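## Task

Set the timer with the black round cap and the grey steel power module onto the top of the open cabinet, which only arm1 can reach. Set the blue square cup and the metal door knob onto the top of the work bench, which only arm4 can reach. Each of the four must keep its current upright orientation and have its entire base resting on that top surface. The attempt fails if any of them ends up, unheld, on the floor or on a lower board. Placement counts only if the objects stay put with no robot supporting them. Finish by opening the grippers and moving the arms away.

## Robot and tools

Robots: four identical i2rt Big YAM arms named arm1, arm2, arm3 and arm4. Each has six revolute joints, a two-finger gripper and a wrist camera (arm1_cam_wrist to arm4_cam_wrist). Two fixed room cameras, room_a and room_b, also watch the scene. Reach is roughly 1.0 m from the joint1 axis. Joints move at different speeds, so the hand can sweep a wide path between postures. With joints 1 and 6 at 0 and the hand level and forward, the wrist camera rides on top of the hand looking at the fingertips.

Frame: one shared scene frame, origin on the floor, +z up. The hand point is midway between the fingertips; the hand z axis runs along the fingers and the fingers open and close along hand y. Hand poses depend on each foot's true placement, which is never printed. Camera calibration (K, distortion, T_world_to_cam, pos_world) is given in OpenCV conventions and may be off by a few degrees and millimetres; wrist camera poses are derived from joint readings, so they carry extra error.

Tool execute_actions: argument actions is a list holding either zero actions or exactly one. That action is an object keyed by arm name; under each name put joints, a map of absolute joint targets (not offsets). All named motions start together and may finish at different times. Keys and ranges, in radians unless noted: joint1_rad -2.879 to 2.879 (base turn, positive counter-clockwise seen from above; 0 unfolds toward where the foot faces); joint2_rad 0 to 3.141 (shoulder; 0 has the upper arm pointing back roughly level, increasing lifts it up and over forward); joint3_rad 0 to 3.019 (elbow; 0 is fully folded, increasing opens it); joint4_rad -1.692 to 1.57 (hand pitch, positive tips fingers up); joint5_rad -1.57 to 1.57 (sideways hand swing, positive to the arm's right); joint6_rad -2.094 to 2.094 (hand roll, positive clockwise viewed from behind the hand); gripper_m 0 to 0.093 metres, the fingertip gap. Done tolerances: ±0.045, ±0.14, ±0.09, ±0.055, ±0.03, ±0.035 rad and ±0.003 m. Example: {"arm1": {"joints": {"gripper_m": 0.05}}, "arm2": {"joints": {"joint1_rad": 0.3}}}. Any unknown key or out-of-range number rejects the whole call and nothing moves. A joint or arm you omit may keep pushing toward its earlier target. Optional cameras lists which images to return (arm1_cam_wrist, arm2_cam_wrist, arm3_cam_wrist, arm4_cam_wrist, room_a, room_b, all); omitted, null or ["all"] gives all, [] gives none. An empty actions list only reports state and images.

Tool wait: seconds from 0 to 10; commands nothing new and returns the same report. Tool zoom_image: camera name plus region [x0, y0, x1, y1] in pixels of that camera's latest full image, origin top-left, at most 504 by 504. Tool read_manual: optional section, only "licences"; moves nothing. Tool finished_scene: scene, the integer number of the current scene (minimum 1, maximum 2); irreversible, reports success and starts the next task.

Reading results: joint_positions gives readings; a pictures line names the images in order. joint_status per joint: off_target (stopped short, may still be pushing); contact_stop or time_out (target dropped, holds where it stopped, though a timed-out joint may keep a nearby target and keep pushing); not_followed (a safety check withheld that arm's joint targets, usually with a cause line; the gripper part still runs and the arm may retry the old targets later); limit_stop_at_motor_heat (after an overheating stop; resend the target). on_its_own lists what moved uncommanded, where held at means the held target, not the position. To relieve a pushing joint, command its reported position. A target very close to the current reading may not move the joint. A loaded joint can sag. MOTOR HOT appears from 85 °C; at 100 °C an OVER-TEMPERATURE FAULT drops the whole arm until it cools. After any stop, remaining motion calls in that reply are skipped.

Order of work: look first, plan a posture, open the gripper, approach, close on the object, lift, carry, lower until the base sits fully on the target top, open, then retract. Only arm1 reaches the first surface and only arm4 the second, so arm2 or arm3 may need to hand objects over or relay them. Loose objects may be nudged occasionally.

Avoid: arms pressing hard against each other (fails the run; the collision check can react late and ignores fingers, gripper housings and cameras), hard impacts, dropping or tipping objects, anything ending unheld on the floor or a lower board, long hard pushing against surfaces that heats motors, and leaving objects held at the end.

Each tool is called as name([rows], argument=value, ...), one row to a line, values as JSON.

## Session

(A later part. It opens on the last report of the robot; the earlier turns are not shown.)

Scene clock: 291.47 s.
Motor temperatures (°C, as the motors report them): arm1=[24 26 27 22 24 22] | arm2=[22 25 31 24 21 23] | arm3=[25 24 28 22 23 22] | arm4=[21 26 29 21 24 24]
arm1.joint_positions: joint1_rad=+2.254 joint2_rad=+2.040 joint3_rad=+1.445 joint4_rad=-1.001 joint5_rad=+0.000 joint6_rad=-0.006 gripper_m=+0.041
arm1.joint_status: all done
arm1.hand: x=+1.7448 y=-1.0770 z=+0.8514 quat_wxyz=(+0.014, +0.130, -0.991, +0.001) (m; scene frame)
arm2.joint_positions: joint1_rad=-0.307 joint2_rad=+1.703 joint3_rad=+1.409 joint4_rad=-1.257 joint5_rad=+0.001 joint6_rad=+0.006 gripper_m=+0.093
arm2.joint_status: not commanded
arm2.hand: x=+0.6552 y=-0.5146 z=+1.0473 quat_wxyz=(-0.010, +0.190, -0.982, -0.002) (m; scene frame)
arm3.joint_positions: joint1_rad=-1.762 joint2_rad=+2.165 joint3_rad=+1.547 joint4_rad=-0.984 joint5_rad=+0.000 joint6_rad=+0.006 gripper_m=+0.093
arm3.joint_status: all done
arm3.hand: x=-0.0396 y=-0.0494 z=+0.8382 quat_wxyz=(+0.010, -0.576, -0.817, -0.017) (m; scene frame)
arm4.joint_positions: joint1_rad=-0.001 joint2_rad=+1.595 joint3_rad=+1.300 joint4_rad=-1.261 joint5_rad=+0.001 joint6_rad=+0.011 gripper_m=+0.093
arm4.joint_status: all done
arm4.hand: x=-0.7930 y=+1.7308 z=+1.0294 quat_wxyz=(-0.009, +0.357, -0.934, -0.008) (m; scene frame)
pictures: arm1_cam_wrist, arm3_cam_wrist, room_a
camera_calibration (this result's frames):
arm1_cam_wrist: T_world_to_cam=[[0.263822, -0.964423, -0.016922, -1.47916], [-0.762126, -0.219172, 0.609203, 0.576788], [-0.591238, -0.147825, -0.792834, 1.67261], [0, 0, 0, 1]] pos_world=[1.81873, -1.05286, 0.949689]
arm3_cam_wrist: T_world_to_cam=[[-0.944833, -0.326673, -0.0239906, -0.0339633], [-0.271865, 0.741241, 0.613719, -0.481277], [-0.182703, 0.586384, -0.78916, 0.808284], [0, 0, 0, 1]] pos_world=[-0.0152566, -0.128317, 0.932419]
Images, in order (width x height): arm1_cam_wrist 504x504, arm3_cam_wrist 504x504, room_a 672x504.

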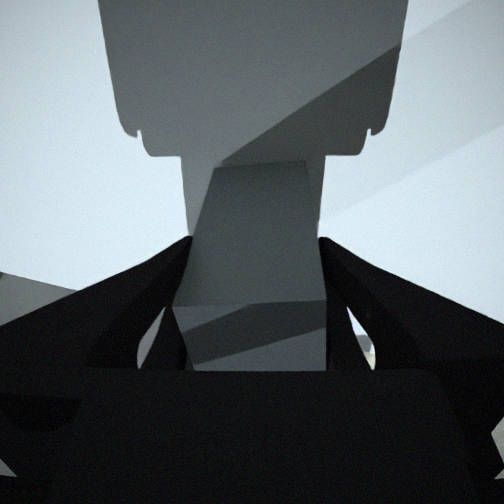

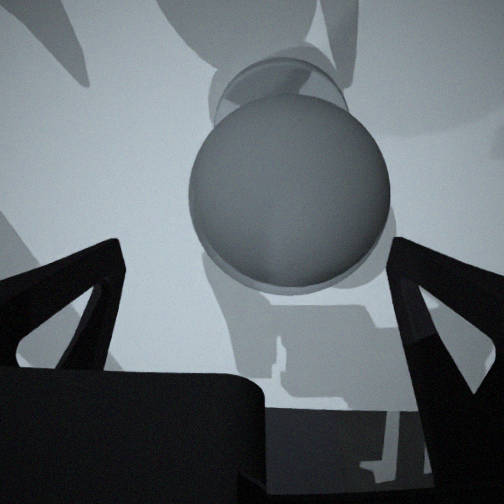

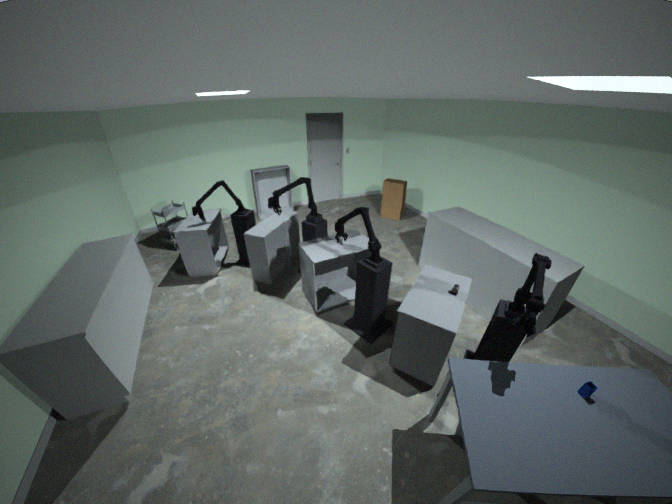

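execute_actions([
  {"arm1":{"joints":{"gripper_m":0.093}},"arm3":{"joints":{"joint1_rad":-1.78,"joint2_rad":2.225,"joint3_rad":1.715,"joint4_rad":-1.03}}},
], cameras=["arm3_cam_wrist","room_a"])

zoom_image(camera="room_a", region=[400, 250, 640, 420])

Scene clock: 296.60 s.
Motor temperatures (°C, as the motors report them): arm1=[24 27 27 22 24 22] | arm2=[22 25 31 24 21 23] | arm3=[25 25 28 22 23 22] | arm4=[21 26 29 21 24 24]
arm1.joint_positions: joint1_rad=+2.254 joint2_rad=+2.040 joint3_rad=+1.445 joint4_rad=-1.001 joint5_rad=+0.000 joint6_rad=-0.006 gripper_m=+0.093
arm1.joint_status: all done
arm1.hand: x=+1.7449 y=-1.0770 z=+0.8516 quat_wxyz=(+0.014, +0.129, -0.992, +0.001) (m; scene frame)
arm2.joint_positions: joint1_rad=-0.307 joint2_rad=+1.703 joint3_rad=+1.409 joint4_rad=-1.257 joint5_rad=+0.001 joint6_rad=+0.006 gripper_m=+0.093
arm2.joint_status: not commanded
arm2.hand: x=+0.6552 y=-0.5146 z=+1.0473 quat_wxyz=(-0.010, +0.190, -0.982, -0.002) (m; scene frame)
arm3.joint_positions: joint1_rad=-1.773 joint2_rad=+2.215 joint3_rad=+1.671 joint4_rad=-1.017 joint5_rad=+0.000 joint6_rad=+0.006 gripper_m=+0.093
arm3.joint_status: all done
arm3.hand: x=-0.0328 y=-0.0888 z=+0.8478 quat_wxyz=(-0.007, -0.581, -0.814, -0.005) (m; scene frame)
arm4.joint_positions: joint1_rad=-0.001 joint2_rad=+1.595 joint3_rad=+1.300 joint4_rad=-1.261 joint5_rad=+0.001 joint6_rad=+0.011 gripper_m=+0.093
arm4.joint_status: not commanded
arm4.hand: x=-0.7930 y=+1.7308 z=+1.0294 quat_wxyz=(-0.009, +0.357, -0.934, -0.008) (m; scene frame)
pictures: arm3_cam_wrist, room_a
camera_calibration (this result's frames):
arm3_cam_wrist: T_world_to_cam=[[-0.948266, -0.316523, -0.0246161, -0.0389349], [-0.271388, 0.767925, 0.580207, -0.425353], [-0.164745, 0.556871, -0.814097, 0.859339], [0, 0, 0, 1]] pos_world=[-0.0107844, -0.164225, 0.94542]
Images, in order (width x height): arm3_cam_wrist 504x504, room_a 672x504.

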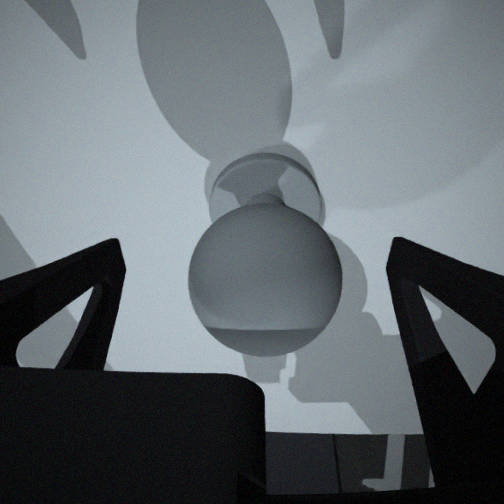

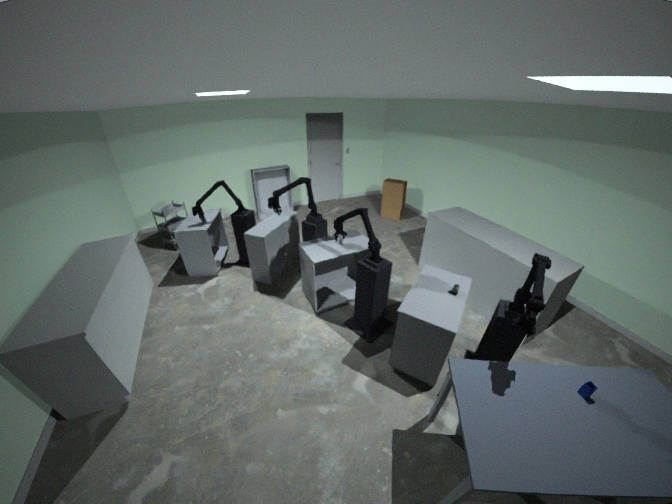

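Region (400, 250, 640, 420) of room_a's 672x504 image, scaled by 2.100, with more detail than that image has; it fills the top 357 rows of this view, and the rest is white.

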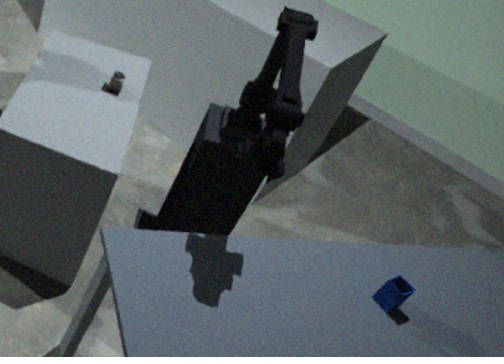

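execute_actions([
  {"arm1":{"joints":{"joint2_rad":1.5,"joint3_rad":1.2,"joint4_rad":-1.27}},"arm3":{"joints":{"joint2_rad":2.245,"joint4_rad":-1.0}}},
], cameras=[])

execute_actions([
  {"arm3":{"joints":{"gripper_m":0}}},
], cameras=["arm3_cam_wrist"])

execute_actions([
  {"arm3":{"joints":{"joint2_rad":1.6,"joint3_rad":1.3,"joint4_rad":-1.27}}},
], cameras=[])

Scene clock: 302.07 s.
Motor temperatures (°C, as the motors report them): arm1=[24 27 27 22 24 22] | arm2=[22 25 31 24 21 23] | arm3=[25 25 28 22 23 22] | arm4=[21 25 28 21 24 24]
arm1.joint_positions: joint1_rad=+2.254 joint2_rad=+1.489 joint3_rad=+1.206 joint4_rad=-1.258 joint5_rad=+0.000 joint6_rad=-0.006 gripper_m=+0.093
arm1.joint_status: all done
arm1.hand: x=+1.6184 y=-1.1100 z=+1.0347 quat_wxyz=(-0.013, +0.129, -0.992, -0.002) (m; scene frame)
arm2.joint_positions: joint1_rad=-0.307 joint2_rad=+1.703 joint3_rad=+1.409 joint4_rad=-1.257 joint5_rad=+0.001 joint6_rad=+0.006 gripper_m=+0.093
arm2.joint_status: not commanded
arm2.hand: x=+0.6552 y=-0.5146 z=+1.0473 quat_wxyz=(-0.010, +0.190, -0.982, -0.002) (m; scene frame)
arm3.joint_positions: joint1_rad=-1.773 joint2_rad=+2.231 joint3_rad=+1.671 joint4_rad=-1.015 joint5_rad=+0.000 joint6_rad=+0.006 gripper_m=+0.093
arm3.joint_status: all done
arm3.hand: x=-0.0335 y=-0.0863 z=+0.8380 quat_wxyz=(-0.002, -0.581, -0.814, -0.009) (m; scene frame)
arm4.joint_positions: joint1_rad=-0.001 joint2_rad=+1.595 joint3_rad=+1.300 joint4_rad=-1.261 joint5_rad=+0.001 joint6_rad=+0.011 gripper_m=+0.093
arm4.joint_status: not commanded
arm4.hand: x=-0.7930 y=+1.7308 z=+1.0294 quat_wxyz=(-0.009, +0.357, -0.934, -0.008) (m; scene frame)
pictures: none
No camera images: the call's "cameras" was empty. Leave "cameras" out to get every camera's image.

Scene clock: 302.77 s.
Motor temperatures (°C, as the motors report them): arm1=[24 27 27 22 24 22] | arm2=[22 25 31 24 21 23] | arm3=[25 25 29 22 23 22] | arm4=[21 25 28 21 24 24]
arm1.joint_positions: joint1_rad=+2.254 joint2_rad=+1.489 joint3_rad=+1.206 joint4_rad=-1.258 joint5_rad=+0.000 joint6_rad=-0.006 gripper_m=+0.093
arm1.joint_status: not commanded
arm1.hand: x=+1.6184 y=-1.1100 z=+1.0347 quat_wxyz=(-0.013, +0.129, -0.992, -0.002) (m; scene frame)
arm2.joint_positions: joint1_rad=-0.307 joint2_rad=+1.703 joint3_rad=+1.409 joint4_rad=-1.257 joint5_rad=+0.001 joint6_rad=+0.006 gripper_m=+0.093
arm2.joint_status: not commanded
arm2.hand: x=+0.6552 y=-0.5146 z=+1.0473 quat_wxyz=(-0.010, +0.190, -0.982, -0.002) (m; scene frame)
arm3.joint_positions: joint1_rad=-1.773 joint2_rad=+2.231 joint3_rad=+1.671 joint4_rad=-1.014 joint5_rad=+0.000 joint6_rad=+0.006 gripper_m=+0.053
arm3.joint_status: gripper_m off_target (ended at +0.053, target +0.000)
arm3.hand: x=-0.0334 y=-0.0866 z=+0.8380 quat_wxyz=(-0.002, -0.580, -0.814, -0.008) (m; scene frame)
arm4.joint_positions: joint1_rad=-0.001 joint2_rad=+1.595 joint3_rad=+1.300 joint4_rad=-1.261 joint5_rad=+0.001 joint6_rad=+0.011 gripper_m=+0.093
arm4.joint_status: not commanded
arm4.hand: x=-0.7930 y=+1.7308 z=+1.0294 quat_wxyz=(-0.009, +0.357, -0.934, -0.008) (m; scene frame)
pictures: arm3_cam_wrist
camera_calibration (this result's frames):
arm3_cam_wrist: T_world_to_cam=[[-0.948184, -0.316781, -0.0244138, -0.0392438], [-0.269322, 0.760606, 0.590715, -0.43091], [-0.168558, 0.566682, -0.806511, 0.844437], [0, 0, 0, 1]] pos_world=[-0.0109272, -0.163207, 0.934635]
Images, in order (width x height): arm3_cam_wrist 504x504.

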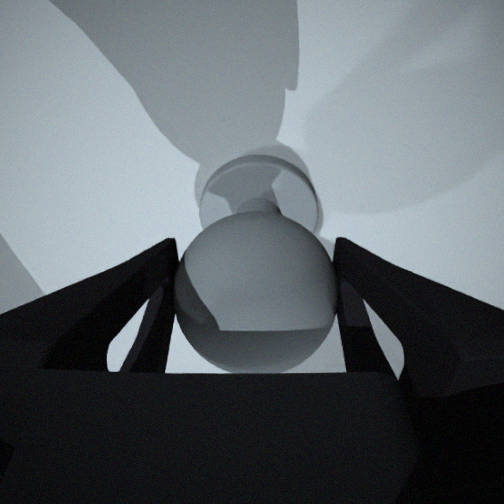

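Scene clock: 304.27 s.
Motor temperatures (°C, as the motors report them): arm1=[24 27 27 22 24 22] | arm2=[22 25 31 24 21 23] | arm3=[25 25 28 22 23 22] | arm4=[21 25 28 21 24 24]
arm1.joint_positions: joint1_rad=+2.254 joint2_rad=+1.489 joint3_rad=+1.206 joint4_rad=-1.258 joint5_rad=+0.000 joint6_rad=-0.006 gripper_m=+0.093
arm1.joint_status: not commanded
arm1.hand: x=+1.6184 y=-1.1100 z=+1.0347 quat_wxyz=(-0.013, +0.129, -0.992, -0.002) (m; scene frame)
arm2.joint_positions: joint1_rad=-0.307 joint2_rad=+1.703 joint3_rad=+1.409 joint4_rad=-1.257 joint5_rad=+0.001 joint6_rad=+0.006 gripper_m=+0.093
arm2.joint_status: not commanded
arm2.hand: x=+0.6552 y=-0.5146 z=+1.0473 quat_wxyz=(-0.010, +0.190, -0.982, -0.002) (m; scene frame)
arm3.joint_positions: joint1_rad=-1.773 joint2_rad=+1.597 joint3_rad=+1.301 joint4_rad=-1.257 joint5_rad=+0.000 joint6_rad=+0.006 gripper_m=+0.053
arm3.joint_status: all done
arm3.hand: x=-0.0899 y=+0.0640 z=+1.0493 quat_wxyz=(-0.010, -0.580, -0.814, -0.003) (m; scene frame)
arm4.joint_positions: joint1_rad=-0.001 joint2_rad=+1.595 joint3_rad=+1.300 joint4_rad=-1.261 joint5_rad=+0.001 joint6_rad=+0.011 gripper_m=+0.093
arm4.joint_status: not commanded
arm4.hand: x=-0.7930 y=+1.7308 z=+1.0294 quat_wxyz=(-0.009, +0.357, -0.934, -0.008) (m; scene frame)
pictures: none
No camera images: the call's "cameras" was empty. Leave "cameras" out to get every camera's image.

execute_actions([
  {"arm3":{"joints":{"joint1_rad":1.56}}},
], cameras=[])

execute_actions([
  {"arm3":{"joints":{"joint2_rad":2.08,"joint3_rad":1.685,"joint4_rad":-1.13}}},
], cameras=[])

execute_actions([
  {"arm3":{"joints":{"joint2_rad":2.205,"joint4_rad":-1.01}}},
], cameras=["arm3_cam_wrist"])

Scene clock: 310.77 s.
Motor temperatures (°C, as the motors report them): arm1=[24 26 27 22 24 22] | arm2=[22 25 31 24 21 23] | arm3=[25 25 28 22 23 22] | arm4=[21 25 28 21 24 24]
arm1.joint_positions: joint1_rad=+2.254 joint2_rad=+1.489 joint3_rad=+1.206 joint4_rad=-1.258 joint5_rad=+0.000 joint6_rad=-0.006 gripper_m=+0.093
arm1.joint_status: not commanded
arm1.hand: x=+1.6184 y=-1.1100 z=+1.0347 quat_wxyz=(-0.013, +0.129, -0.992, -0.002) (m; scene frame)
arm2.joint_positions: joint1_rad=-0.307 joint2_rad=+1.703 joint3_rad=+1.409 joint4_rad=-1.257 joint5_rad=+0.001 joint6_rad=+0.006 gripper_m=+0.093
arm2.joint_status: not commanded
arm2.hand: x=+0.6552 y=-0.5146 z=+1.0473 quat_wxyz=(-0.010, +0.190, -0.982, -0.002) (m; scene frame)
arm3.joint_positions: joint1_rad=+1.568 joint2_rad=+1.605 joint3_rad=+1.301 joint4_rad=-1.257 joint5_rad=-0.001 joint6_rad=+0.006 gripper_m=+0.053
arm3.joint_status: all done
arm3.hand: x=-0.4850 y=+0.9100 z=+1.0476 quat_wxyz=(-0.009, +0.868, -0.496, +0.000) (m; scene frame)
arm4.joint_positions: joint1_rad=-0.001 joint2_rad=+1.595 joint3_rad=+1.300 joint4_rad=-1.261 joint5_rad=+0.001 joint6_rad=+0.011 gripper_m=+0.093
arm4.joint_status: not commanded
arm4.hand: x=-0.7930 y=+1.7308 z=+1.0294 quat_wxyz=(-0.009, +0.357, -0.934, -0.008) (m; scene frame)
pictures: none
No camera images: the call's "cameras" was empty. Leave "cameras" out to get every camera's image.

Scene clock: 312.10 s.
Motor temperatures (°C, as the motors report them): arm1=[24 26 27 22 24 22] | arm2=[22 25 31 24 21 23] | arm3=[25 25 28 22 23 22] | arm4=[21 25 28 21 24 24]
arm1.joint_positions: joint1_rad=+2.254 joint2_rad=+1.489 joint3_rad=+1.206 joint4_rad=-1.258 joint5_rad=+0.000 joint6_rad=-0.006 gripper_m=+0.093
arm1.joint_status: not commanded
arm1.hand: x=+1.6184 y=-1.1100 z=+1.0347 quat_wxyz=(-0.013, +0.129, -0.992, -0.002) (m; scene frame)
arm2.joint_positions: joint1_rad=-0.307 joint2_rad=+1.703 joint3_rad=+1.409 joint4_rad=-1.257 joint5_rad=+0.001 joint6_rad=+0.006 gripper_m=+0.093
arm2.joint_status: not commanded
arm2.hand: x=+0.6552 y=-0.5146 z=+1.0473 quat_wxyz=(-0.010, +0.190, -0.982, -0.002) (m; scene frame)
arm3.joint_positions: joint1_rad=+1.568 joint2_rad=+2.106 joint3_rad=+1.630 joint4_rad=-1.135 joint5_rad=-0.001 joint6_rad=+0.006 gripper_m=+0.053
arm3.joint_status: all done
arm3.hand: x=-0.5513 y=+1.0261 z=+0.9018 quat_wxyz=(+0.003, +0.868, -0.497, +0.021) (m; scene frame)
arm4.joint_positions: joint1_rad=-0.001 joint2_rad=+1.595 joint3_rad=+1.300 joint4_rad=-1.261 joint5_rad=+0.001 joint6_rad=+0.011 gripper_m=+0.093
arm4.joint_status: not commanded
arm4.hand: x=-0.7930 y=+1.7308 z=+1.0294 quat_wxyz=(-0.009, +0.357, -0.934, -0.008) (m; scene frame)
pictures: none
No camera images: the call's "cameras" was empty. Leave "cameras" out to get every camera's image.

Scene clock: 313.13 s.
Motor temperatures (°C, as the motors report them): arm1=[24 26 27 22 24 22] | arm2=[22 25 31 24 21 23] | arm3=[25 25 28 22 23 22] | arm4=[21 25 28 21 24 24]
arm1.joint_positions: joint1_rad=+2.254 joint2_rad=+1.489 joint3_rad=+1.206 joint4_rad=-1.258 joint5_rad=+0.000 joint6_rad=-0.006 gripper_m=+0.093
arm1.joint_status: not commanded
arm1.hand: x=+1.6184 y=-1.1100 z=+1.0347 quat_wxyz=(-0.013, +0.129, -0.992, -0.002) (m; scene frame)
arm2.joint_positions: joint1_rad=-0.307 joint2_rad=+1.703 joint3_rad=+1.409 joint4_rad=-1.257 joint5_rad=+0.001 joint6_rad=+0.006 gripper_m=+0.093
arm2.joint_status: not commanded
arm2.hand: x=+0.6552 y=-0.5146 z=+1.0473 quat_wxyz=(-0.010, +0.190, -0.982, -0.002) (m; scene frame)
arm3.joint_positions: joint1_rad=+1.566 joint2_rad=+2.219 joint3_rad=+1.646 joint4_rad=-1.021 joint5_rad=-0.001 joint6_rad=+0.005 gripper_m=+0.053
arm3.joint_status: all done
arm3.hand: x=-0.5585 y=+1.0413 z=+0.8395 quat_wxyz=(-0.001, +0.868, -0.497, +0.014) (m; scene frame)
arm4.joint_positions: joint1_rad=-0.001 joint2_rad=+1.595 joint3_rad=+1.300 joint4_rad=-1.261 joint5_rad=+0.001 joint6_rad=+0.011 gripper_m=+0.093
arm4.joint_status: not commanded
arm4.hand: x=-0.7930 y=+1.7308 z=+1.0294 quat_wxyz=(-0.009, +0.357, -0.934, -0.008) (m; scene frame)
pictures: arm3_cam_wrist
camera_calibration (this result's frames):
arm3_cam_wrist: T_world_to_cam=[[0.867349, 0.497649, 0.00714641, -0.040377], [0.392731, -0.693167, 0.604386, 0.441053], [0.305726, -0.521407, -0.79666, 1.5076], [0, 0, 0, 1]] pos_world=[-0.599107, 1.11189, 0.93477]
Images, in order (width x height): arm3_cam_wrist 504x504.

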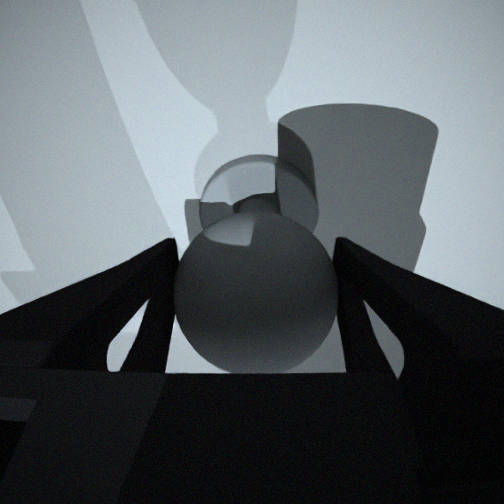

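execute_actions([
  {"arm3":{"joints":{"gripper_m":0.093}}},
], cameras=[])

execute_actions([
  {"arm3":{"joints":{"joint2_rad":2.0,"joint4_rad":-1.2}}},
], cameras=[])

execute_actions([
  {"arm3":{"joints":{"joint1_rad":1.875,"joint2_rad":2.4,"joint3_rad":2.36,"joint4_rad":-1.47,"joint6_rad":0.13}}},
], cameras=["arm3_cam_wrist"])

Scene clock: 318.37 s.
Motor temperatures (°C, as the motors report them): arm1=[24 26 27 22 24 22] | arm2=[22 25 30 24 21 23] | arm3=[25 25 29 22 23 22] | arm4=[21 25 28 21 24 24]
arm1.joint_positions: joint1_rad=+2.254 joint2_rad=+1.489 joint3_rad=+1.206 joint4_rad=-1.258 joint5_rad=+0.000 joint6_rad=-0.006 gripper_m=+0.093
arm1.joint_status: not commanded
arm1.hand: x=+1.6184 y=-1.1100 z=+1.0347 quat_wxyz=(-0.013, +0.129, -0.992, -0.002) (m; scene frame)
arm2.joint_positions: joint1_rad=-0.307 joint2_rad=+1.703 joint3_rad=+1.409 joint4_rad=-1.257 joint5_rad=+0.001 joint6_rad=+0.006 gripper_m=+0.093
arm2.joint_status: not commanded
arm2.hand: x=+0.6552 y=-0.5146 z=+1.0473 quat_wxyz=(-0.010, +0.190, -0.982, -0.002) (m; scene frame)
arm3.joint_positions: joint1_rad=+1.566 joint2_rad=+2.219 joint3_rad=+1.646 joint4_rad=-1.021 joint5_rad=-0.001 joint6_rad=+0.005 gripper_m=+0.093
arm3.joint_status: all done
arm3.hand: x=-0.5585 y=+1.0413 z=+0.8395 quat_wxyz=(-0.001, +0.868, -0.497, +0.014) (m; scene frame)
arm4.joint_positions: joint1_rad=-0.001 joint2_rad=+1.595 joint3_rad=+1.300 joint4_rad=-1.261 joint5_rad=+0.001 joint6_rad=+0.011 gripper_m=+0.093
arm4.joint_status: not commanded
arm4.hand: x=-0.7930 y=+1.7308 z=+1.0294 quat_wxyz=(-0.009, +0.357, -0.934, -0.008) (m; scene frame)
pictures: none
No camera images: the call's "cameras" was empty. Leave "cameras" out to get every camera's image.

Scene clock: 319.60 s.
Motor temperatures (°C, as the motors report them): arm1=[24 26 27 22 24 22] | arm2=[22 25 30 24 21 23] | arm3=[25 25 29 22 23 22] | arm4=[21 25 28 21 24 24]
arm1.joint_positions: joint1_rad=+2.254 joint2_rad=+1.489 joint3_rad=+1.206 joint4_rad=-1.258 joint5_rad=+0.000 joint6_rad=-0.006 gripper_m=+0.093
arm1.joint_status: not commanded
arm1.hand: x=+1.6184 y=-1.1100 z=+1.0347 quat_wxyz=(-0.013, +0.129, -0.992, -0.002) (m; scene frame)
arm2.joint_positions: joint1_rad=-0.307 joint2_rad=+1.703 joint3_rad=+1.409 joint4_rad=-1.257 joint5_rad=+0.001 joint6_rad=+0.006 gripper_m=+0.093
arm2.joint_status: not commanded
arm2.hand: x=+0.6552 y=-0.5146 z=+1.0473 quat_wxyz=(-0.010, +0.190, -0.982, -0.002) (m; scene frame)
arm3.joint_positions: joint1_rad=+1.566 joint2_rad=+1.988 joint3_rad=+1.658 joint4_rad=-1.187 joint5_rad=-0.001 joint6_rad=+0.005 gripper_m=+0.093
arm3.joint_status: all done
arm3.hand: x=-0.5564 y=+1.0333 z=+0.9809 quat_wxyz=(-0.020, +0.868, -0.496, -0.020) (m; scene frame)
arm4.joint_positions: joint1_rad=-0.001 joint2_rad=+1.595 joint3_rad=+1.300 joint4_rad=-1.261 joint5_rad=+0.001 joint6_rad=+0.011 gripper_m=+0.093
arm4.joint_status: not commanded
arm4.hand: x=-0.7930 y=+1.7308 z=+1.0294 quat_wxyz=(-0.009, +0.357, -0.934, -0.008) (m; scene frame)
pictures: none
No camera images: the call's "cameras" was empty. Leave "cameras" out to get every camera's image.

Scene clock: 321.40 s.
Motor temperatures (°C, as the motors report them): arm1=[24 26 27 22 24 22] | arm2=[22 25 30 24 21 23] | arm3=[25 25 29 22 23 22] | arm4=[21 25 28 21 24 24]
arm1.joint_positions: joint1_rad=+2.254 joint2_rad=+1.489 joint3_rad=+1.206 joint4_rad=-1.258 joint5_rad=+0.000 joint6_rad=-0.006 gripper_m=+0.093
arm1.joint_status: not commanded
arm1.hand: x=+1.6184 y=-1.1100 z=+1.0347 quat_wxyz=(-0.013, +0.129, -0.992, -0.002) (m; scene frame)
arm2.joint_positions: joint1_rad=-0.307 joint2_rad=+1.703 joint3_rad=+1.409 joint4_rad=-1.257 joint5_rad=+0.001 joint6_rad=+0.006 gripper_m=+0.093
arm2.joint_status: not commanded
arm2.hand: x=+0.6552 y=-0.5146 z=+1.0473 quat_wxyz=(-0.010, +0.190, -0.982, -0.002) (m; scene frame)
arm3.joint_positions: joint1_rad=+1.869 joint2_rad=+2.405 joint3_rad=+2.317 joint4_rad=-1.457 joint5_rad=-0.001 joint6_rad=+0.122 gripper_m=+0.093
arm3.joint_status: all done
arm3.hand: x=-0.7901 y=+0.9986 z=+0.9529 quat_wxyz=(-0.010, +0.910, -0.414, -0.008) (m; scene frame)
arm4.joint_positions: joint1_rad=-0.001 joint2_rad=+1.595 joint3_rad=+1.300 joint4_rad=-1.261 joint5_rad=+0.001 joint6_rad=+0.011 gripper_m=+0.093
arm4.joint_status: not commanded
arm4.hand: x=-0.7930 y=+1.7308 z=+1.0294 quat_wxyz=(-0.009, +0.357, -0.934, -0.008) (m; scene frame)
pictures: arm3_cam_wrist
camera_calibration (this result's frames):
arm3_cam_wrist: T_world_to_cam=[[0.760198, 0.649682, 0.00363014, -0.0521371], [0.533613, -0.627552, 0.566953, 0.515352], [0.370617, -0.429059, -0.823742, 1.63134], [0, 0, 0, 1]] pos_world=[-0.839968, 1.05723, 1.05182]
Images, in order (width x height): arm3_cam_wrist 504x504.

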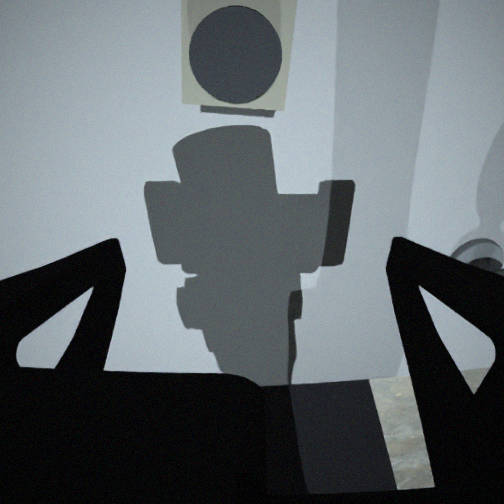

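execute_actions([
  {"arm3":{"joints":{"joint2_rad":2.32,"joint3_rad":2.15,"joint4_rad":-1.05}}},
], cameras=["arm3_cam_wrist"])

execute_actions([
  {"arm3":{"joints":{"joint2_rad":2.45,"joint4_rad":-0.92}}},
], cameras=["arm3_cam_wrist"])

Scene clock: 328.40 s.
Motor temperatures (°C, as the motors report them): arm1=[24 26 27 22 24 22] | arm2=[22 25 30 24 21 23] | arm3=[25 26 29 22 23 22] | arm4=[21 25 28 21 24 24]
arm1.joint_positions: joint1_rad=+2.254 joint2_rad=+1.489 joint3_rad=+1.206 joint4_rad=-1.258 joint5_rad=+0.000 joint6_rad=-0.006 gripper_m=+0.093
arm1.joint_status: not commanded
arm1.hand: x=+1.6184 y=-1.1100 z=+1.0347 quat_wxyz=(-0.013, +0.129, -0.992, -0.002) (m; scene frame)
arm2.joint_positions: joint1_rad=-0.307 joint2_rad=+1.703 joint3_rad=+1.409 joint4_rad=-1.257 joint5_rad=+0.001 joint6_rad=+0.006 gripper_m=+0.093
arm2.joint_status: not commanded
arm2.hand: x=+0.6552 y=-0.5146 z=+1.0473 quat_wxyz=(-0.010, +0.190, -0.982, -0.002) (m; scene frame)
arm3.joint_positions: joint1_rad=+1.869 joint2_rad=+2.331 joint3_rad=+2.154 joint4_rad=-1.068 joint5_rad=-0.001 joint6_rad=+0.122 gripper_m=+0.093
arm3.joint_status: all done
arm3.hand: x=-0.8289 y=+1.0334 z=+0.9549 quat_wxyz=(-0.055, +0.899, -0.408, -0.150) (m; scene frame)
arm4.joint_positions: joint1_rad=-0.001 joint2_rad=+1.595 joint3_rad=+1.300 joint4_rad=-1.261 joint5_rad=+0.001 joint6_rad=+0.011 gripper_m=+0.093
arm4.joint_status: not commanded
arm4.hand: x=-0.7930 y=+1.7308 z=+1.0294 quat_wxyz=(-0.009, +0.357, -0.934, -0.008) (m; scene frame)
pictures: arm3_cam_wrist
camera_calibration (this result's frames):
arm3_cam_wrist: T_world_to_cam=[[0.753592, 0.656427, -0.0346779, -0.0211339], [0.63429, -0.712303, 0.300502, 0.982106], [0.172557, -0.248452, -0.953151, 1.43508], [0, 0, 0, 1]] pos_world=[-0.854646, 1.06998, 1.07199]
Images, in order (width x height): arm3_cam_wrist 504x504.

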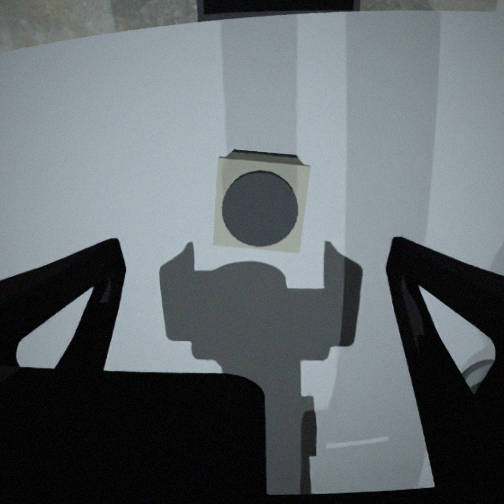

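Scene clock: 329.47 s.
Motor temperatures (°C, as the motors report them): arm1=[24 26 27 22 24 22] | arm2=[22 25 30 24 21 23] | arm3=[25 26 29 22 23 22] | arm4=[21 25 28 21 24 24]
arm1.joint_positions: joint1_rad=+2.254 joint2_rad=+1.489 joint3_rad=+1.206 joint4_rad=-1.258 joint5_rad=+0.000 joint6_rad=-0.006 gripper_m=+0.093
arm1.joint_status: not commanded
arm1.hand: x=+1.6184 y=-1.1100 z=+1.0347 quat_wxyz=(-0.013, +0.129, -0.992, -0.002) (m; scene frame)
arm2.joint_positions: joint1_rad=-0.307 joint2_rad=+1.703 joint3_rad=+1.409 joint4_rad=-1.257 joint5_rad=+0.001 joint6_rad=+0.006 gripper_m=+0.093
arm2.joint_status: not commanded
arm2.hand: x=+0.6552 y=-0.5146 z=+1.0473 quat_wxyz=(-0.010, +0.190, -0.982, -0.002) (m; scene frame)
arm3.joint_positions: joint1_rad=+1.869 joint2_rad=+2.465 joint3_rad=+2.144 joint4_rad=-0.937 joint5_rad=-0.001 joint6_rad=+0.122 gripper_m=+0.093
arm3.joint_status: all done
arm3.hand: x=-0.8359 y=+1.0417 z=+0.8580 quat_wxyz=(-0.053, +0.900, -0.408, -0.145) (m; scene frame)
arm4.joint_positions: joint1_rad=-0.001 joint2_rad=+1.595 joint3_rad=+1.300 joint4_rad=-1.261 joint5_rad=+0.001 joint6_rad=+0.011 gripper_m=+0.093
arm4.joint_status: not commanded
arm4.hand: x=-0.7930 y=+1.7308 z=+1.0294 quat_wxyz=(-0.009, +0.357, -0.934, -0.008) (m; scene frame)
pictures: arm3_cam_wrist
camera_calibration (this result's frames):
arm3_cam_wrist: T_world_to_cam=[[0.754013, 0.656018, -0.0332306, -0.0251538], [0.631464, -0.710003, 0.311688, 1.00732], [0.180879, -0.256001, -0.949603, 1.35777], [0, 0, 0, 1]] pos_world=[-0.862711, 1.07929, 0.974537]
Images, in order (width x height): arm3_cam_wrist 504x504.

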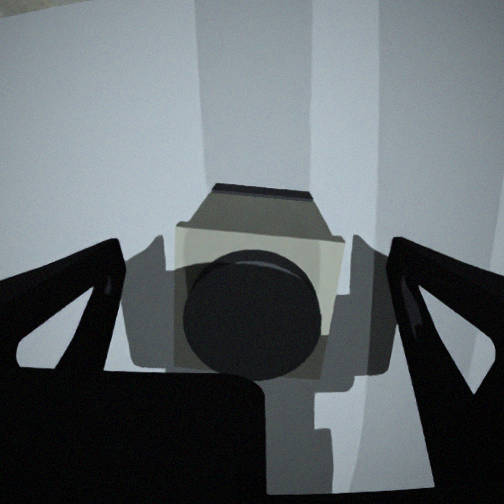

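Lower 3 cm more, then close.

execute_actions([
  {"arm3":{"joints":{"joint2_rad":2.5,"joint4_rad":-0.87}}},
], cameras=[])

execute_actions([
  {"arm3":{"joints":{"gripper_m":0}}},
], cameras=["arm3_cam_wrist"])

execute_actions([
  {"arm3":{"joints":{"joint2_rad":1.7,"joint3_rad":1.4,"joint4_rad":-0.97}}},
], cameras=[])

Scene clock: 333.13 s.
Motor temperatures (°C, as the motors report them): arm1=[24 26 27 22 24 22] | arm2=[22 25 30 24 21 23] | arm3=[25 26 29 22 23 22] | arm4=[21 25 28 21 24 24]
arm1.joint_positions: joint1_rad=+2.254 joint2_rad=+1.489 joint3_rad=+1.206 joint4_rad=-1.258 joint5_rad=+0.000 joint6_rad=-0.006 gripper_m=+0.093
arm1.joint_status: not commanded
arm1.hand: x=+1.6184 y=-1.1100 z=+1.0347 quat_wxyz=(-0.013, +0.129, -0.992, -0.002) (m; scene frame)
arm2.joint_positions: joint1_rad=-0.307 joint2_rad=+1.703 joint3_rad=+1.409 joint4_rad=-1.257 joint5_rad=+0.001 joint6_rad=+0.006 gripper_m=+0.093
arm2.joint_status: not commanded
arm2.hand: x=+0.6552 y=-0.5146 z=+1.0473 quat_wxyz=(-0.010, +0.190, -0.982, -0.002) (m; scene frame)
arm3.joint_positions: joint1_rad=+1.869 joint2_rad=+2.485 joint3_rad=+2.144 joint4_rad=-0.889 joint5_rad=-0.001 joint6_rad=+0.122 gripper_m=+0.093
arm3.joint_status: all done
arm3.hand: x=-0.8414 y=+1.0470 z=+0.8457 quat_wxyz=(-0.057, +0.898, -0.407, -0.158) (m; scene frame)
arm4.joint_positions: joint1_rad=-0.001 joint2_rad=+1.595 joint3_rad=+1.300 joint4_rad=-1.261 joint5_rad=+0.001 joint6_rad=+0.011 gripper_m=+0.093
arm4.joint_status: not commanded
arm4.hand: x=-0.7930 y=+1.7308 z=+1.0294 quat_wxyz=(-0.009, +0.357, -0.934, -0.008) (m; scene frame)
pictures: none
No camera images: the call's "cameras" was empty. Leave "cameras" out to get every camera's image.

Scene clock: 333.83 s.
Motor temperatures (°C, as the motors report them): arm1=[24 26 27 22 24 22] | arm2=[22 25 30 24 21 23] | arm3=[25 26 29 22 23 22] | arm4=[21 25 28 21 24 24]
arm1.joint_positions: joint1_rad=+2.254 joint2_rad=+1.489 joint3_rad=+1.206 joint4_rad=-1.258 joint5_rad=+0.000 joint6_rad=-0.006 gripper_m=+0.093
arm1.joint_status: not commanded
arm1.hand: x=+1.6184 y=-1.1100 z=+1.0347 quat_wxyz=(-0.013, +0.129, -0.992, -0.002) (m; scene frame)
arm2.joint_positions: joint1_rad=-0.307 joint2_rad=+1.703 joint3_rad=+1.409 joint4_rad=-1.257 joint5_rad=+0.001 joint6_rad=+0.006 gripper_m=+0.093
arm2.joint_status: not commanded
arm2.hand: x=+0.6552 y=-0.5146 z=+1.0473 quat_wxyz=(-0.010, +0.190, -0.982, -0.002) (m; scene frame)
arm3.joint_positions: joint1_rad=+1.869 joint2_rad=+2.485 joint3_rad=+2.144 joint4_rad=-0.889 joint5_rad=+0.000 joint6_rad=+0.123 gripper_m=+0.046
arm3.joint_status: gripper_m off_target (ended at +0.046, target +0.000)
arm3.hand: x=-0.8413 y=+1.0471 z=+0.8457 quat_wxyz=(-0.058, +0.898, -0.407, -0.158) (m; scene frame)
arm4.joint_positions: joint1_rad=-0.001 joint2_rad=+1.595 joint3_rad=+1.300 joint4_rad=-1.261 joint5_rad=+0.001 joint6_rad=+0.011 gripper_m=+0.093
arm4.joint_status: not commanded
arm4.hand: x=-0.7930 y=+1.7308 z=+1.0294 quat_wxyz=(-0.009, +0.357, -0.934, -0.008) (m; scene frame)
pictures: arm3_cam_wrist
camera_calibration (this result's frames):
arm3_cam_wrist: T_world_to_cam=[[0.753742, 0.656195, -0.0358086, -0.0232498], [0.637021, -0.716156, 0.285175, 1.0519], [0.161486, -0.237759, -0.957806, 1.31999], [0, 0, 0, 1]] pos_world=[-0.865719, 1.08242, 0.963483]
Images, in order (width x height): arm3_cam_wrist 504x504.

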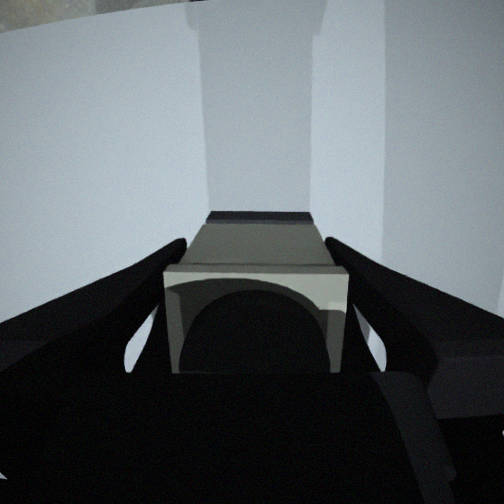

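Scene clock: 335.43 s.
Motor temperatures (°C, as the motors report them): arm1=[24 26 27 22 24 22] | arm2=[22 25 30 24 21 23] | arm3=[25 26 29 22 23 22] | arm4=[21 25 28 21 24 24]
arm1.joint_positions: joint1_rad=+2.254 joint2_rad=+1.489 joint3_rad=+1.206 joint4_rad=-1.258 joint5_rad=+0.000 joint6_rad=-0.006 gripper_m=+0.093
arm1.joint_status: not commanded
arm1.hand: x=+1.6184 y=-1.1100 z=+1.0347 quat_wxyz=(-0.013, +0.129, -0.992, -0.002) (m; scene frame)
arm2.joint_positions: joint1_rad=-0.307 joint2_rad=+1.703 joint3_rad=+1.409 joint4_rad=-1.257 joint5_rad=+0.001 joint6_rad=+0.006 gripper_m=+0.093
arm2.joint_status: not commanded
arm2.hand: x=+0.6552 y=-0.5146 z=+1.0473 quat_wxyz=(-0.010, +0.190, -0.982, -0.002) (m; scene frame)
arm3.joint_positions: joint1_rad=+1.869 joint2_rad=+1.699 joint3_rad=+1.400 joint4_rad=-0.963 joint5_rad=+0.000 joint6_rad=+0.123 gripper_m=+0.046
arm3.joint_status: all done
arm3.hand: x=-0.6743 y=+0.8929 z=+1.0487 quat_wxyz=(-0.053, +0.900, -0.409, -0.142) (m; scene frame)
arm4.joint_positions: joint1_rad=-0.001 joint2_rad=+1.595 joint3_rad=+1.300 joint4_rad=-1.261 joint5_rad=+0.001 joint6_rad=+0.011 gripper_m=+0.093
arm4.joint_status: not commanded
arm4.hand: x=-0.7930 y=+1.7308 z=+1.0294 quat_wxyz=(-0.009, +0.357, -0.934, -0.008) (m; scene frame)
pictures: none
No camera images: the call's "cameras" was empty. Leave "cameras" out to get every camera's image.

execute_actions([
  {"arm3":{"joints":{"joint1_rad":-1.76,"joint6_rad":0}},"arm4":{"joints":{"joint1_rad":-1.3}}},
], cameras=[])

execute_actions([
  {"arm3":{"joints":{"joint2_rad":1.87,"joint3_rad":1.345,"joint4_rad":-0.68}},"arm4":{"joints":{"joint2_rad":2.24,"joint3_rad":2.03,"joint4_rad":-1.33}}},
], cameras=["arm4_cam_wrist"])

execute_actions([
  {"arm3":{"joints":{"joint2_rad":1.99,"joint4_rad":-0.55}}},
], cameras=["arm3_cam_wrist"])

Scene clock: 343.50 s.
Motor temperatures (°C, as the motors report them): arm1=[24 26 27 22 24 22] | arm2=[22 25 31 24 21 23] | arm3=[25 26 28 22 23 22] | arm4=[21 25 28 21 24 24]
arm1.joint_positions: joint1_rad=+2.254 joint2_rad=+1.489 joint3_rad=+1.206 joint4_rad=-1.258 joint5_rad=+0.000 joint6_rad=-0.006 gripper_m=+0.093
arm1.joint_status: not commanded
arm1.hand: x=+1.6184 y=-1.1100 z=+1.0347 quat_wxyz=(-0.013, +0.129, -0.992, -0.002) (m; scene frame)
arm2.joint_positions: joint1_rad=-0.307 joint2_rad=+1.703 joint3_rad=+1.409 joint4_rad=-1.257 joint5_rad=+0.001 joint6_rad=+0.006 gripper_m=+0.093
arm2.joint_status: not commanded
arm2.hand: x=+0.6552 y=-0.5146 z=+1.0473 quat_wxyz=(-0.010, +0.190, -0.982, -0.002) (m; scene frame)
arm3.joint_positions: joint1_rad=-1.768 joint2_rad=+1.706 joint3_rad=+1.400 joint4_rad=-0.963 joint5_rad=+0.002 joint6_rad=+0.008 gripper_m=+0.046
arm3.joint_status: all done
arm3.hand: x=-0.0514 y=-0.0373 z=+1.0457 quat_wxyz=(-0.126, -0.574, -0.805, +0.079) (m; scene frame)
arm4.joint_positions: joint1_rad=-1.298 joint2_rad=+1.599 joint3_rad=+1.300 joint4_rad=-1.261 joint5_rad=+0.001 joint6_rad=+0.010 gripper_m=+0.093
arm4.joint_status: all done
arm4.hand: x=-0.7414 y=+1.1677 z=+1.0212 quat_wxyz=(-0.003, -0.279, -0.960, -0.003) (m; scene frame)
pictures: none
No camera images: the call's "cameras" was empty. Leave "cameras" out to get every camera's image.

Scene clock: 345.00 s.
Motor temperatures (°C, as the motors report them): arm1=[24 26 27 22 24 22] | arm2=[22 25 31 24 21 23] | arm3=[25 26 28 22 23 22] | arm4=[21 25 28 21 24 24]
arm1.joint_positions: joint1_rad=+2.254 joint2_rad=+1.489 joint3_rad=+1.206 joint4_rad=-1.258 joint5_rad=+0.000 joint6_rad=-0.006 gripper_m=+0.093
arm1.joint_status: not commanded
arm1.hand: x=+1.6184 y=-1.1100 z=+1.0347 quat_wxyz=(-0.013, +0.129, -0.992, -0.002) (m; scene frame)
arm2.joint_positions: joint1_rad=-0.307 joint2_rad=+1.703 joint3_rad=+1.409 joint4_rad=-1.257 joint5_rad=+0.001 joint6_rad=+0.006 gripper_m=+0.093
arm2.joint_status: not commanded
arm2.hand: x=+0.6552 y=-0.5146 z=+1.0473 quat_wxyz=(-0.010, +0.190, -0.982, -0.002) (m; scene frame)
arm3.joint_positions: joint1_rad=-1.768 joint2_rad=+1.898 joint3_rad=+1.334 joint4_rad=-0.699 joint5_rad=+0.002 joint6_rad=+0.008 gripper_m=+0.046
arm3.joint_status: all done
arm3.hand: x=-0.0405 y=-0.0622 z=+0.9276 quat_wxyz=(-0.128, -0.574, -0.805, +0.081) (m; scene frame)
arm4.joint_positions: joint1_rad=-1.298 joint2_rad=+2.252 joint3_rad=+1.982 joint4_rad=-1.324 joint5_rad=+0.001 joint6_rad=+0.010 gripper_m=+0.093
arm4.joint_status: all done
arm4.hand: x=-0.5655 y=+1.0597 z=+0.9053 quat_wxyz=(+0.013, -0.279, -0.960, -0.008) (m; scene frame)
pictures: arm4_cam_wrist
camera_calibration (this result's frames):
arm4_cam_wrist: T_world_to_cam=[[-0.526044, -0.850452, -0.00315639, 0.604283], [-0.67766, 0.416916, 0.60577, -1.36747], [-0.513862, 0.320801, -0.795633, 0.211011], [0, 0, 0, 1]] pos_world=[-0.500367, 1.01634, 0.998164]
Images, in order (width x height): arm4_cam_wrist 504x504.

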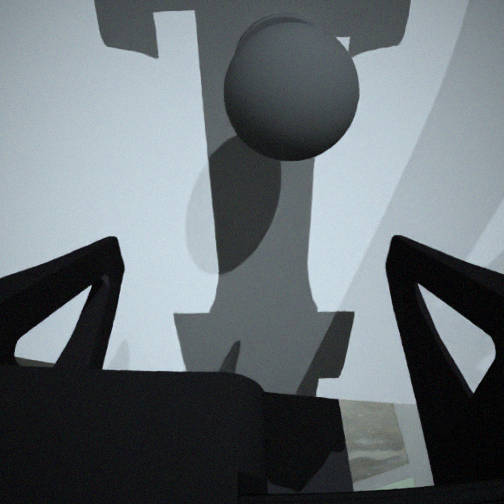

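Scene clock: 346.00 s.
Motor temperatures (°C, as the motors report them): arm1=[24 26 27 22 24 22] | arm2=[22 25 31 24 21 23] | arm3=[25 26 28 22 23 22] | arm4=[21 25 29 21 24 24]
arm1.joint_positions: joint1_rad=+2.254 joint2_rad=+1.489 joint3_rad=+1.206 joint4_rad=-1.258 joint5_rad=+0.000 joint6_rad=-0.006 gripper_m=+0.093
arm1.joint_status: not commanded
arm1.hand: x=+1.6184 y=-1.1100 z=+1.0347 quat_wxyz=(-0.013, +0.129, -0.992, -0.002) (m; scene frame)
arm2.joint_positions: joint1_rad=-0.307 joint2_rad=+1.703 joint3_rad=+1.409 joint4_rad=-1.257 joint5_rad=+0.001 joint6_rad=+0.006 gripper_m=+0.093
arm2.joint_status: not commanded
arm2.hand: x=+0.6552 y=-0.5146 z=+1.0473 quat_wxyz=(-0.010, +0.190, -0.982, -0.002) (m; scene frame)
arm3.joint_positions: joint1_rad=-1.768 joint2_rad=+2.006 joint3_rad=+1.334 joint4_rad=-0.569 joint5_rad=+0.002 joint6_rad=+0.008 gripper_m=+0.046
arm3.joint_status: all done
arm3.hand: x=-0.0341 y=-0.0774 z=+0.8737 quat_wxyz=(-0.137, -0.573, -0.803, +0.087) (m; scene frame)
arm4.joint_positions: joint1_rad=-1.298 joint2_rad=+2.252 joint3_rad=+1.982 joint4_rad=-1.324 joint5_rad=+0.001 joint6_rad=+0.010 gripper_m=+0.093
arm4.joint_status: not commanded
arm4.hand: x=-0.5655 y=+1.0597 z=+0.9053 quat_wxyz=(+0.013, -0.279, -0.960, -0.008) (m; scene frame)
pictures: arm3_cam_wrist
camera_calibration (this result's frames):
arm3_cam_wrist: T_world_to_cam=[[-0.94613, -0.322577, -0.0279503, -0.0333805], [-0.316149, 0.901729, 0.294846, -0.191363], [-0.069907, 0.287799, -0.955136, 0.979468], [0, 0, 0, 1]] pos_world=[-0.02361, -0.1201, 0.991015]
Images, in order (width x height): arm3_cam_wrist 504x504.

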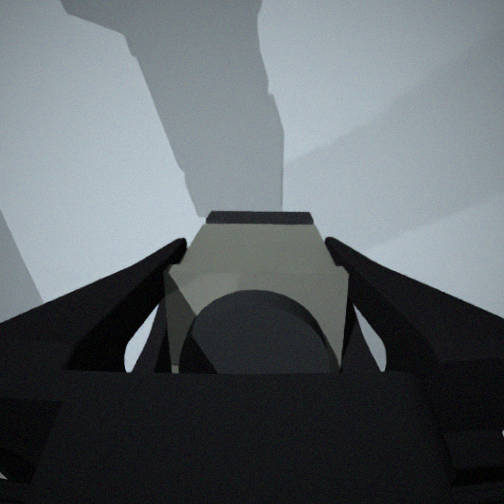

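execute_actions([
  {"arm3":{"joints":{"joint2_rad":2.045,"joint4_rad":-0.52}},"arm4":{"joints":{"joint1_rad":-1.324,"joint2_rad":2.29,"joint3_rad":2.07,"joint4_rad":-1.3}}},
], cameras=[])

execute_actions([
  {"arm4":{"joints":{"joint2_rad":2.4,"joint4_rad":-1.18}}},
], cameras=["arm4_cam_wrist","room_b"])

Scene clock: 350.57 s.
Motor temperatures (°C, as the motors report them): arm1=[24 26 27 22 24 22] | arm2=[22 25 31 24 21 23] | arm3=[25 26 28 22 23 22] | arm4=[21 26 29 21 24 24]
arm1.joint_positions: joint1_rad=+2.254 joint2_rad=+1.489 joint3_rad=+1.206 joint4_rad=-1.258 joint5_rad=+0.000 joint6_rad=-0.006 gripper_m=+0.093
arm1.joint_status: not commanded
arm1.hand: x=+1.6184 y=-1.1100 z=+1.0347 quat_wxyz=(-0.013, +0.129, -0.992, -0.002) (m; scene frame)
arm2.joint_positions: joint1_rad=-0.307 joint2_rad=+1.703 joint3_rad=+1.409 joint4_rad=-1.257 joint5_rad=+0.001 joint6_rad=+0.006 gripper_m=+0.093
arm2.joint_status: not commanded
arm2.hand: x=+0.6552 y=-0.5146 z=+1.0473 quat_wxyz=(-0.010, +0.190, -0.982, -0.002) (m; scene frame)
arm3.joint_positions: joint1_rad=-1.768 joint2_rad=+2.045 joint3_rad=+1.334 joint4_rad=-0.540 joint5_rad=+0.002 joint6_rad=+0.008 gripper_m=+0.046
arm3.joint_status: all done
arm3.hand: x=-0.0337 y=-0.0774 z=+0.8522 quat_wxyz=(-0.133, -0.573, -0.804, +0.084) (m; scene frame)
arm4.joint_positions: joint1_rad=-1.310 joint2_rad=+2.276 joint3_rad=+2.022 joint4_rad=-1.311 joint5_rad=+0.001 joint6_rad=+0.010 gripper_m=+0.093
arm4.joint_status: all done
arm4.hand: x=-0.5576 y=+1.0452 z=+0.9032 quat_wxyz=(+0.000, -0.285, -0.959, -0.004) (m; scene frame)
pictures: none
No camera images: the call's "cameras" was empty. Leave "cameras" out to get every camera's image.

Scene clock: 351.63 s.
Motor temperatures (°C, as the motors report them): arm1=[24 26 27 22 24 22] | arm2=[22 25 31 24 21 23] | arm3=[25 26 28 22 23 22] | arm4=[21 26 29 21 24 24]
arm1.joint_positions: joint1_rad=+2.254 joint2_rad=+1.489 joint3_rad=+1.206 joint4_rad=-1.258 joint5_rad=+0.000 joint6_rad=-0.006 gripper_m=+0.093
arm1.joint_status: not commanded
arm1.hand: x=+1.6184 y=-1.1100 z=+1.0347 quat_wxyz=(-0.013, +0.129, -0.992, -0.002) (m; scene frame)
arm2.joint_positions: joint1_rad=-0.307 joint2_rad=+1.703 joint3_rad=+1.409 joint4_rad=-1.257 joint5_rad=+0.001 joint6_rad=+0.006 gripper_m=+0.093
arm2.joint_status: not commanded
arm2.hand: x=+0.6552 y=-0.5146 z=+1.0473 quat_wxyz=(-0.010, +0.190, -0.982, -0.002) (m; scene frame)
arm3.joint_positions: joint1_rad=-1.768 joint2_rad=+2.045 joint3_rad=+1.334 joint4_rad=-0.540 joint5_rad=+0.002 joint6_rad=+0.008 gripper_m=+0.046
arm3.joint_status: not commanded
arm3.hand: x=-0.0337 y=-0.0774 z=+0.8522 quat_wxyz=(-0.133, -0.573, -0.804, +0.084) (m; scene frame)
arm4.joint_positions: joint1_rad=-1.310 joint2_rad=+2.416 joint3_rad=+2.036 joint4_rad=-1.194 joint5_rad=+0.001 joint6_rad=+0.010 gripper_m=+0.093
arm4.joint_status: all done
arm4.hand: x=-0.5457 y=+1.0386 z=+0.8141 quat_wxyz=(+0.004, -0.285, -0.959, -0.005) (m; scene frame)
pictures: arm4_cam_wrist, room_b
camera_calibration (this result's frames):
arm4_cam_wrist: T_world_to_cam=[[-0.536169, -0.844105, -0.00303444, 0.584247], [-0.68271, 0.431532, 0.58965, -1.29481], [-0.496418, 0.318224, -0.807653, 0.177422], [0, 0, 0, 1]] pos_world=[-0.482648, 0.995458, 0.908553]
Images, in order (width x height): arm4_cam_wrist 504x504, room_b 672x504.

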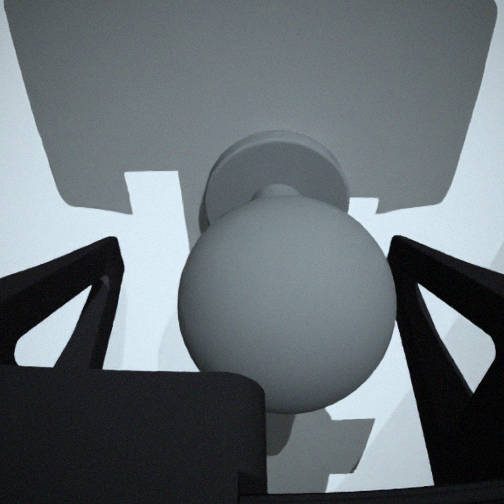

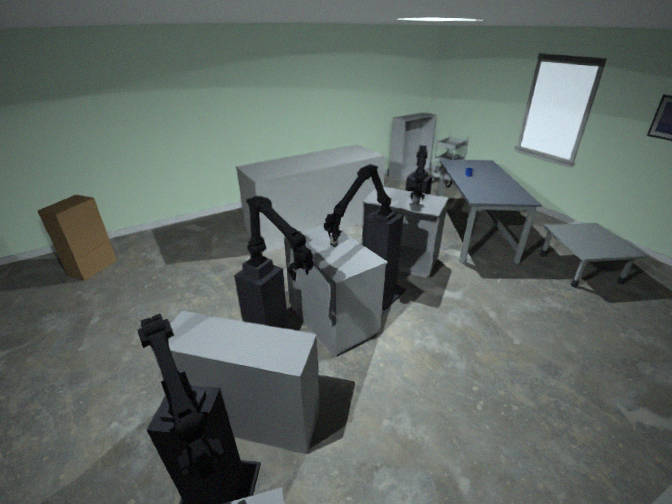

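execute_actions([
  {"arm3":{"joints":{"joint2_rad":2.075,"joint4_rad":-0.5}},"arm4":{"joints":{"joint1_rad":-1.335,"joint2_rad":2.365}}},
], cameras=[])

execute_actions([
  {"arm3":{"joints":{"gripper_m":0.093}},"arm4":{"joints":{"gripper_m":0}}},
], cameras=["arm4_cam_wrist","arm3_cam_wrist"])

Scene clock: 356.03 s.
Motor temperatures (°C, as the motors report them): arm1=[24 26 27 22 24 22] | arm2=[22 25 31 24 21 23] | arm3=[25 26 28 22 23 22] | arm4=[21 26 29 21 24 24]
arm1.joint_positions: joint1_rad=+2.254 joint2_rad=+1.489 joint3_rad=+1.206 joint4_rad=-1.258 joint5_rad=+0.000 joint6_rad=-0.006 gripper_m=+0.093
arm1.joint_status: not commanded
arm1.hand: x=+1.6184 y=-1.1100 z=+1.0347 quat_wxyz=(-0.013, +0.129, -0.992, -0.002) (m; scene frame)
arm2.joint_positions: joint1_rad=-0.307 joint2_rad=+1.703 joint3_rad=+1.409 joint4_rad=-1.257 joint5_rad=+0.001 joint6_rad=+0.006 gripper_m=+0.093
arm2.joint_status: not commanded
arm2.hand: x=+0.6552 y=-0.5146 z=+1.0473 quat_wxyz=(-0.010, +0.190, -0.982, -0.002) (m; scene frame)
arm3.joint_positions: joint1_rad=-1.768 joint2_rad=+2.066 joint3_rad=+1.334 joint4_rad=-0.515 joint5_rad=+0.002 joint6_rad=+0.008 gripper_m=+0.046
arm3.joint_status: all done
arm3.hand: x=-0.0330 y=-0.0791 z=+0.8419 quat_wxyz=(-0.135, -0.573, -0.804, +0.085) (m; scene frame)
arm4.joint_positions: joint1_rad=-1.321 joint2_rad=+2.372 joint3_rad=+2.036 joint4_rad=-1.194 joint5_rad=+0.001 joint6_rad=+0.010 gripper_m=+0.093
arm4.joint_status: all done
arm4.hand: x=-0.5435 y=+1.0278 z=+0.8438 quat_wxyz=(-0.017, -0.290, -0.957, +0.001) (m; scene frame)
pictures: none
No camera images: the call's "cameras" was empty. Leave "cameras" out to get every camera's image.

Scene clock: 356.73 s.
Motor temperatures (°C, as the motors report them): arm1=[24 26 27 22 24 22] | arm2=[22 25 31 24 21 23] | arm3=[25 26 28 22 23 22] | arm4=[21 26 29 21 24 24]
arm1.joint_positions: joint1_rad=+2.254 joint2_rad=+1.489 joint3_rad=+1.206 joint4_rad=-1.258 joint5_rad=+0.000 joint6_rad=-0.006 gripper_m=+0.093
arm1.joint_status: not commanded
arm1.hand: x=+1.6184 y=-1.1100 z=+1.0347 quat_wxyz=(-0.013, +0.129, -0.992, -0.002) (m; scene frame)
arm2.joint_positions: joint1_rad=-0.307 joint2_rad=+1.703 joint3_rad=+1.409 joint4_rad=-1.257 joint5_rad=+0.001 joint6_rad=+0.006 gripper_m=+0.093
arm2.joint_status: not commanded
arm2.hand: x=+0.6552 y=-0.5146 z=+1.0473 quat_wxyz=(-0.010, +0.190, -0.982, -0.002) (m; scene frame)
arm3.joint_positions: joint1_rad=-1.768 joint2_rad=+2.066 joint3_rad=+1.334 joint4_rad=-0.515 joint5_rad=+0.002 joint6_rad=+0.007 gripper_m=+0.093
arm3.joint_status: all done
arm3.hand: x=-0.0330 y=-0.0791 z=+0.8419 quat_wxyz=(-0.135, -0.573, -0.804, +0.086) (m; scene frame)
arm4.joint_positions: joint1_rad=-1.321 joint2_rad=+2.372 joint3_rad=+2.036 joint4_rad=-1.193 joint5_rad=+0.001 joint6_rad=+0.010 gripper_m=+0.053
arm4.joint_status: gripper_m off_target (ended at +0.053, target +0.000)
arm4.hand: x=-0.5432 y=+1.0276 z=+0.8438 quat_wxyz=(-0.018, -0.290, -0.957, +0.001) (m; scene frame)
pictures: arm3_cam_wrist, arm4_cam_wrist
camera_calibration (this result's frames):
arm3_cam_wrist: T_world_to_cam=[[-0.94593, -0.323193, -0.0276153, -0.0340532], [-0.316177, 0.899676, 0.301024, -0.185393], [-0.0724442, 0.293479, -0.953217, 0.948446], [0, 0, 0, 1]] pos_world=[-0.0221197, -0.122561, 0.958942]
arm4_cam_wrist: T_world_to_cam=[[-0.545386, -0.83818, -0.00288523, 0.565225], [-0.699166, 0.453029, 0.553111, -1.30615], [-0.462299, 0.303676, -0.833103, 0.261074], [0, 0, 0, 1]] pos_world=[-0.484255, 0.986201, 0.941577]
Images, in order (width x height): arm3_cam_wrist 504x504, arm4_cam_wrist 504x504.

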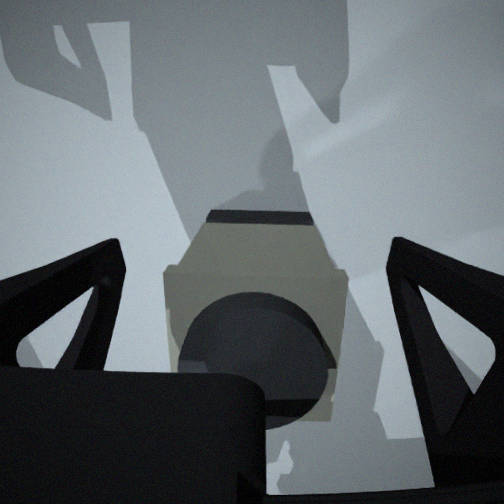

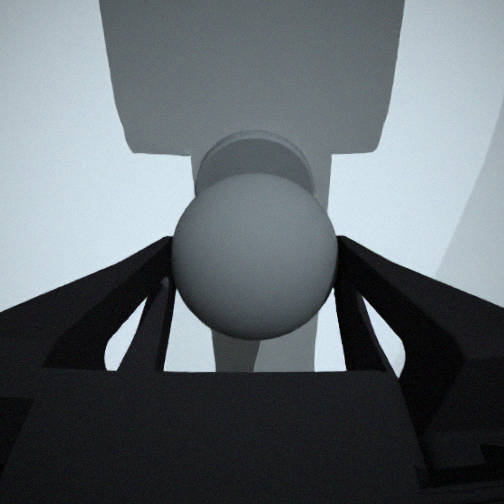

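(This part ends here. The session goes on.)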